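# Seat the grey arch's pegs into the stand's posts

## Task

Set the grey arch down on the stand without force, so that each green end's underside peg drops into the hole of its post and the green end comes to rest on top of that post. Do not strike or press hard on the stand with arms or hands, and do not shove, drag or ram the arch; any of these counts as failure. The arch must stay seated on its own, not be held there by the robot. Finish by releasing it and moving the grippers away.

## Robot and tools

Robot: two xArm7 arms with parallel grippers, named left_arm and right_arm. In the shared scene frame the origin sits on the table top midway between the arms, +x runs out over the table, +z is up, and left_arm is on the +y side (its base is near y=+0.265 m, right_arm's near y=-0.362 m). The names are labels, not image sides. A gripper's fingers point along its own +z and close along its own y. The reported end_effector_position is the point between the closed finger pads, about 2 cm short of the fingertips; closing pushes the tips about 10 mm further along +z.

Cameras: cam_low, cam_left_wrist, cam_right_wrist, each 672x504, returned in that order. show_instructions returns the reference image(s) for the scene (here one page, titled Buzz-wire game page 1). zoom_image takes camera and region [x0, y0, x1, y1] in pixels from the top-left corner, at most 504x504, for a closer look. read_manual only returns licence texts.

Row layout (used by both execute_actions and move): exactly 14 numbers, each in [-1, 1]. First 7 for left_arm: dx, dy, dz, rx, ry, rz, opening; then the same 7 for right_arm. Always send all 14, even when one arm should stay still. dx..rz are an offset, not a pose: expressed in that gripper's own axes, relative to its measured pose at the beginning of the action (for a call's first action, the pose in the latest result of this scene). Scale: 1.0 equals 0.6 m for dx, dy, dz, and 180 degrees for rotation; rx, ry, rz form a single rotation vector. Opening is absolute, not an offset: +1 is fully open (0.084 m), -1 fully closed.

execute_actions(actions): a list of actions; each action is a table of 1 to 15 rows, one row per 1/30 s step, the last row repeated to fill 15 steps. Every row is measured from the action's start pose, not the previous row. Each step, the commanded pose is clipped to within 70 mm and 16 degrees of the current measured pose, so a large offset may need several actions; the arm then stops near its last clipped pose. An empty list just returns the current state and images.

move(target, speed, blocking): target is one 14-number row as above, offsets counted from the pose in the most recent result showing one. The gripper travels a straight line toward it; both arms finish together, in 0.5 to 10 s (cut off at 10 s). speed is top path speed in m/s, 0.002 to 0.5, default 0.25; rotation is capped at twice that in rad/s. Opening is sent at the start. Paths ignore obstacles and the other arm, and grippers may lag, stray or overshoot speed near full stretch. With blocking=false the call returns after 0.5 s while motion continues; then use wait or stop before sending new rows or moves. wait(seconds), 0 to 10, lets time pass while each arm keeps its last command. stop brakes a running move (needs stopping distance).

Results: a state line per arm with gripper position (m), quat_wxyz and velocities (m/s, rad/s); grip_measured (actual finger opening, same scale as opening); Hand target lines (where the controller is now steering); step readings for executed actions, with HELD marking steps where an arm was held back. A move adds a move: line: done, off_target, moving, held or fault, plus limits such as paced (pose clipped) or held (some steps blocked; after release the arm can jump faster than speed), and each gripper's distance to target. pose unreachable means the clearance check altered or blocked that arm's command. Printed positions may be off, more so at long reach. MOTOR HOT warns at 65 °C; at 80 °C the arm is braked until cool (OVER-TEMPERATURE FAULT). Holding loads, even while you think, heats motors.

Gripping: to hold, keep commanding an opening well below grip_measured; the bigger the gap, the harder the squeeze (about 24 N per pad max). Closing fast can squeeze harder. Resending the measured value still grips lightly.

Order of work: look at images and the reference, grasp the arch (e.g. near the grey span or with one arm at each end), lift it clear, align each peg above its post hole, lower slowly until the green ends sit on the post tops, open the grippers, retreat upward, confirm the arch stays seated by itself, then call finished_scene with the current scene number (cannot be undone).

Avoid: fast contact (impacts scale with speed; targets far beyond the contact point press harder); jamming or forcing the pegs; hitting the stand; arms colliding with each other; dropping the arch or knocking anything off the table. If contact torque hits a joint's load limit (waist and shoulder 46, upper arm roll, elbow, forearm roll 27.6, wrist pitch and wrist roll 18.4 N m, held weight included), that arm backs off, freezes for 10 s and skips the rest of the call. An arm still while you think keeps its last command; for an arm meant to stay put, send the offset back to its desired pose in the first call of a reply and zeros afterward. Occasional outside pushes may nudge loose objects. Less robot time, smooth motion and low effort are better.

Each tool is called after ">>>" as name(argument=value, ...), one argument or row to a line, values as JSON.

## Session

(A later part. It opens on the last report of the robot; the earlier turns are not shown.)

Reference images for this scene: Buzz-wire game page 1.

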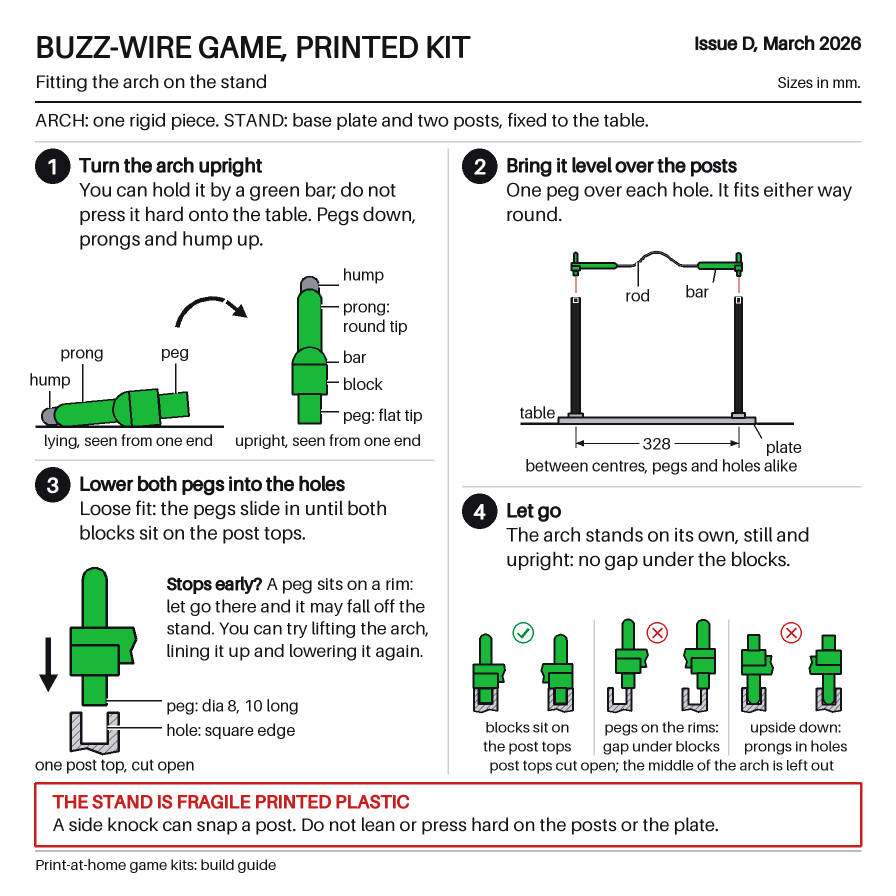

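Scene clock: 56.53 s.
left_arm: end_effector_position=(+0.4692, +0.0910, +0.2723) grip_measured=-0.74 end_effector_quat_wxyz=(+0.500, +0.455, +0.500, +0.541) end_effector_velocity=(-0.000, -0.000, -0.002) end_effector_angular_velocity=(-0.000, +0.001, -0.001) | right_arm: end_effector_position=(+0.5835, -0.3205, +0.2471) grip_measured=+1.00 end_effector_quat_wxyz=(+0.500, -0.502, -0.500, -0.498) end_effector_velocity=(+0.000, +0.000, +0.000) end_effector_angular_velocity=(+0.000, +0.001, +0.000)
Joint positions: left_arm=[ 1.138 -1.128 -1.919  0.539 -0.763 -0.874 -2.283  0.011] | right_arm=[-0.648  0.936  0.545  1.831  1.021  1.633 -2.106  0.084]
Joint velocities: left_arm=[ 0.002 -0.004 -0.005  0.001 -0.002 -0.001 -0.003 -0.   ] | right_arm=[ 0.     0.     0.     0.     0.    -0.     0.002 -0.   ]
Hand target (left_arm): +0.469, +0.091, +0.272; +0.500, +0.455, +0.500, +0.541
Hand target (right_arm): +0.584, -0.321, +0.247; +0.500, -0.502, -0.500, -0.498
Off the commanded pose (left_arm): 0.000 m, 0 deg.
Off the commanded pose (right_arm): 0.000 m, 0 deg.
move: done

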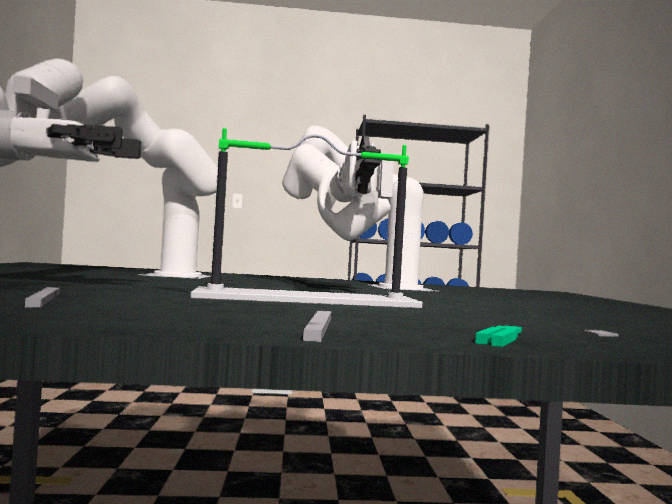

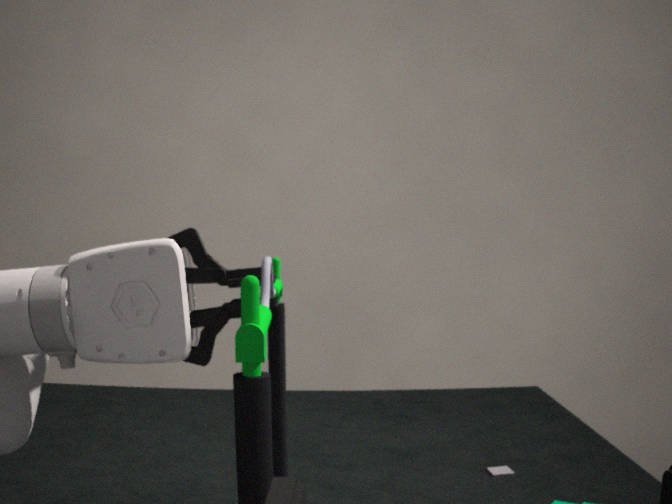

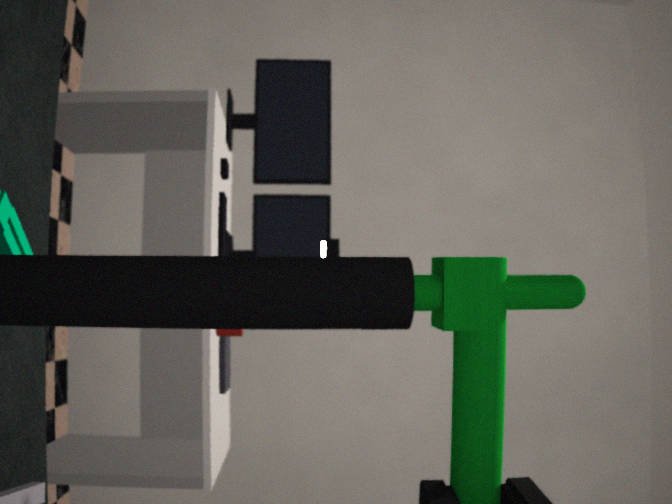

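Both in; about 6 mm left.

>>> move(
  target=[0,-0.0085,-0.0005,0,0,0,-1,0,0,0,0,0,0,1],
  speed=0.01,
)

>>> move(
  target=[0,0,0,0,0,0,0,0,0,0,0,0,0,1],
)

>>> move(
  target=[0,0,-0.15,0,0,0,0,0,0,-0.08,0,0,0,1],
  speed=0.15,
)

>>> zoom_image(
  camera="cam_low",
  region=[200,100,430,200],
)

Scene clock: 63.10 s.
left_arm: end_effector_position=(+0.4693, +0.0910, +0.2672) grip_measured=-0.74 end_effector_quat_wxyz=(+0.500, +0.455, +0.500, +0.541) end_effector_velocity=(+0.000, -0.000, -0.001) end_effector_angular_velocity=(-0.003, -0.000, +0.000) | right_arm: end_effector_position=(+0.5835, -0.3205, +0.2471) grip_measured=+1.00 end_effector_quat_wxyz=(+0.500, -0.502, -0.500, -0.498) end_effector_velocity=(-0.000, -0.000, -0.000) end_effector_angular_velocity=(-0.002, -0.001, +0.000)
Joint positions: left_arm=[ 1.146 -1.139 -1.935  0.543 -0.772 -0.878 -2.291  0.011] | right_arm=[-0.648  0.936  0.545  1.831  1.021  1.633 -2.106  0.084]
Joint velocities: left_arm=[ 0.003 -0.003 -0.004  0.003 -0.003 -0.    -0.003  0.   ] | right_arm=[ 0.     0.    -0.     0.001 -0.002 -0.    -0.001  0.   ]
Hand target (left_arm): +0.469, +0.091, +0.267; +0.500, +0.455, +0.500, +0.541
Hand target (right_arm): +0.584, -0.321, +0.247; +0.500, -0.502, -0.500, -0.498
Off the commanded pose (left_arm): 0.000 m, 0 deg.
Off the commanded pose (right_arm): 0.000 m, 0 deg.
move: done

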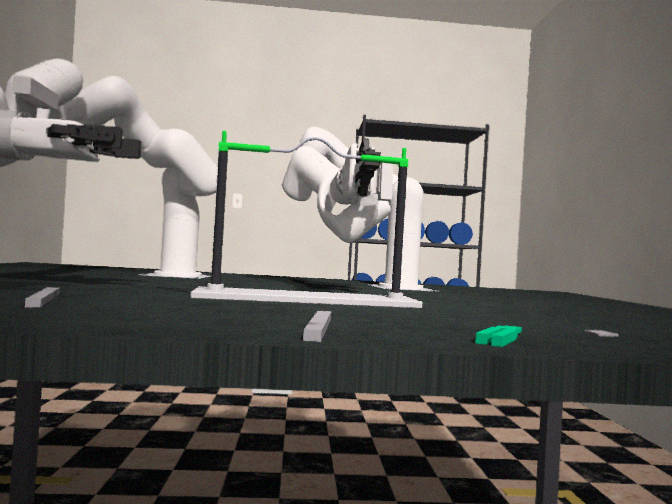

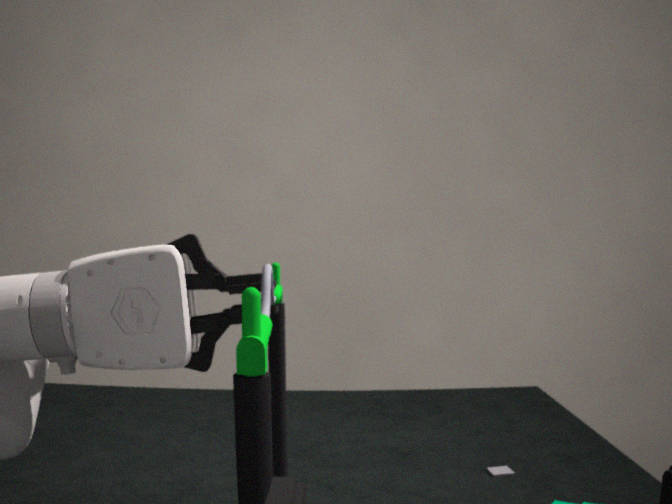

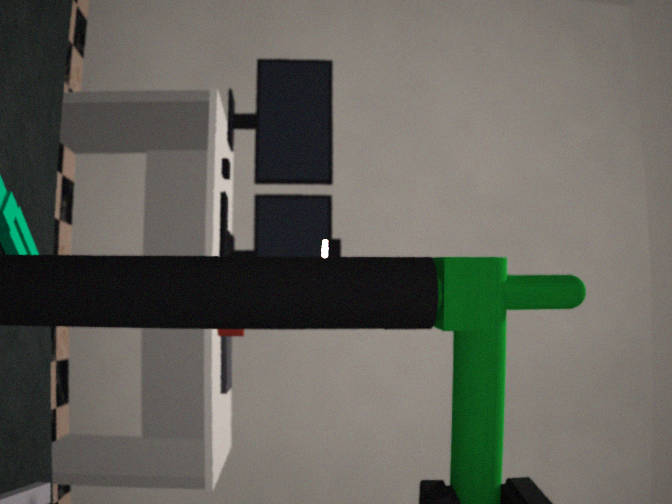

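Scene clock: 63.63 s.
left_arm: end_effector_position=(+0.4693, +0.0910, +0.2672) grip_measured=-0.01 end_effector_quat_wxyz=(+0.500, +0.455, +0.500, +0.541) end_effector_velocity=(+0.000, +0.000, -0.000) end_effector_angular_velocity=(-0.002, +0.002, +0.000) | right_arm: end_effector_position=(+0.5835, -0.3205, +0.2471) grip_measured=+1.00 end_effector_quat_wxyz=(+0.500, -0.502, -0.500, -0.498) end_effector_velocity=(+0.000, -0.000, +0.000) end_effector_angular_velocity=(+0.001, -0.002, -0.001)
Joint positions: left_arm=[ 1.146 -1.139 -1.935  0.543 -0.772 -0.878 -2.291  0.044] | right_arm=[-0.648  0.936  0.545  1.831  1.021  1.633 -2.106  0.084]
Joint velocities: left_arm=[-0.     0.002  0.    -0.     0.001  0.001 -0.     0.   ] | right_arm=[-0.    -0.     0.    -0.     0.001 -0.    -0.002  0.   ]
Hand target (left_arm): +0.469, +0.091, +0.267; +0.500, +0.455, +0.500, +0.541
Hand target (right_arm): +0.584, -0.321, +0.247; +0.500, -0.502, -0.500, -0.498
Off the commanded pose (left_arm): 0.000 m, 0 deg.
Off the commanded pose (right_arm): 0.000 m, 0 deg.
move: done

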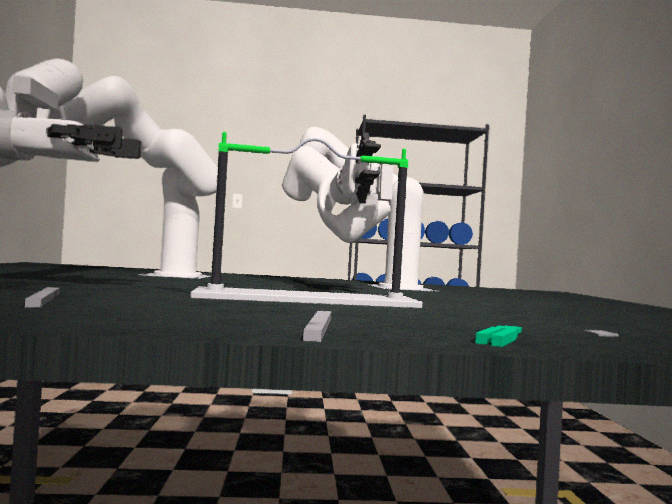

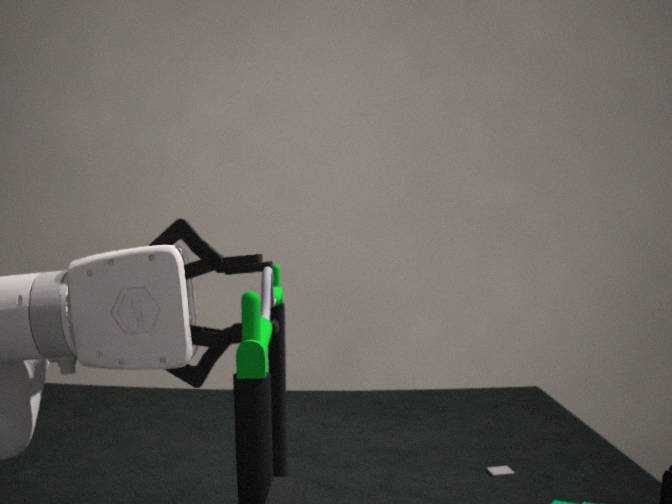

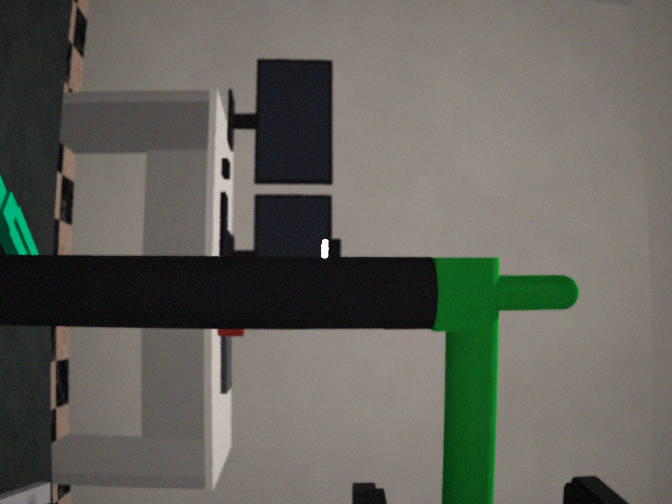

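Scene clock: 64.77 s.
left_arm: end_effector_position=(+0.3801, +0.0835, +0.2590) grip_measured=-0.01 end_effector_quat_wxyz=(+0.500, +0.455, +0.500, +0.541) end_effector_velocity=(-0.001, -0.000, +0.000) end_effector_angular_velocity=(+0.001, -0.001, +0.005) | right_arm: end_effector_position=(+0.5836, -0.3683, +0.2473) grip_measured=+1.00 end_effector_quat_wxyz=(+0.500, -0.502, -0.500, -0.498) end_effector_velocity=(+0.000, -0.003, -0.001) end_effector_angular_velocity=(-0.002, +0.001, -0.003)
Joint positions: left_arm=[ 0.804 -1.116 -2.002  0.356 -1.085 -0.815 -2.173  0.044] | right_arm=[-0.681  1.005  0.523  1.963  0.984  1.727 -2.063  0.084]
Joint velocities: left_arm=[-0.009 -0.004 -0.002  0.003 -0.02   0.01   0.014 -0.   ] | right_arm=[-0.002  0.002 -0.002  0.002 -0.001  0.001 -0.     0.   ]
Hand target (left_arm): +0.380, +0.083, +0.259; +0.500, +0.455, +0.500, +0.541
Hand target (right_arm): +0.584, -0.369, +0.247; +0.500, -0.502, -0.500, -0.498
Off the commanded pose (left_arm): 0.000 m, 0 deg.
Off the commanded pose (right_arm): 0.000 m, 0 deg.
move: done

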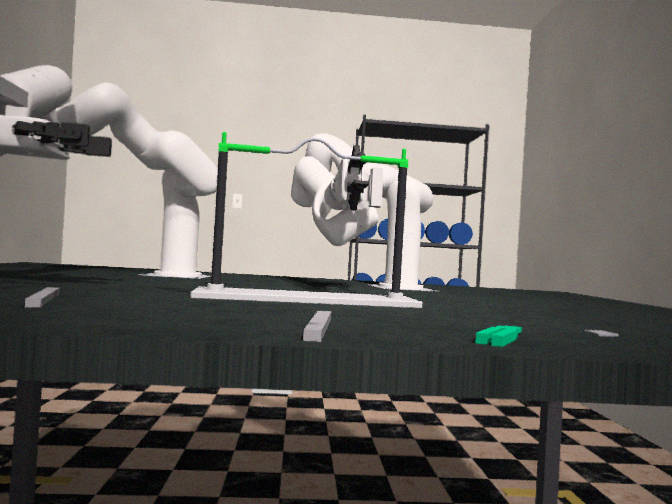

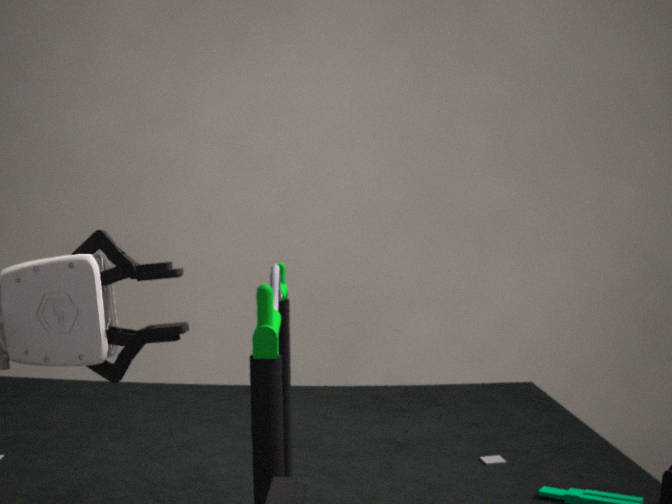

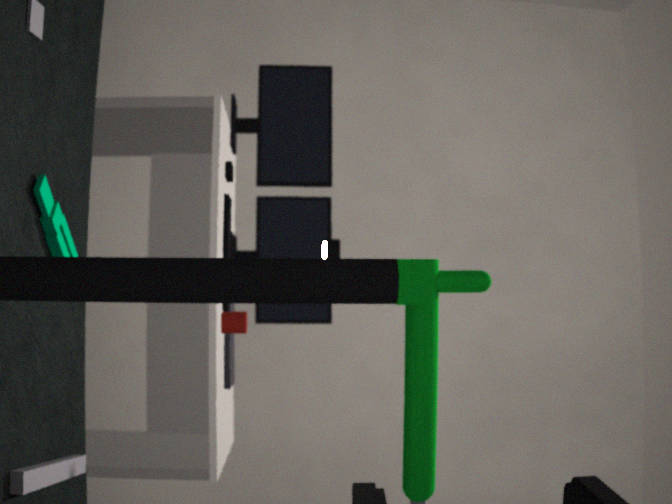

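Region (200, 100, 430, 200) of cam_low's 672x504 image, scaled by 2.191, with more detail than that image has; it fills the top 219 rows of this view, and the rest is white.

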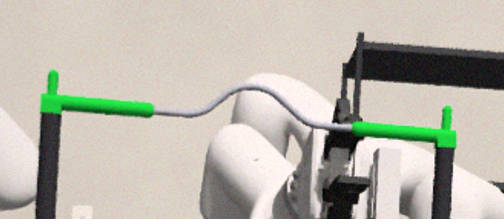

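>>> finished_scene(
  scene=2,
)

The scene is finished: the task was done.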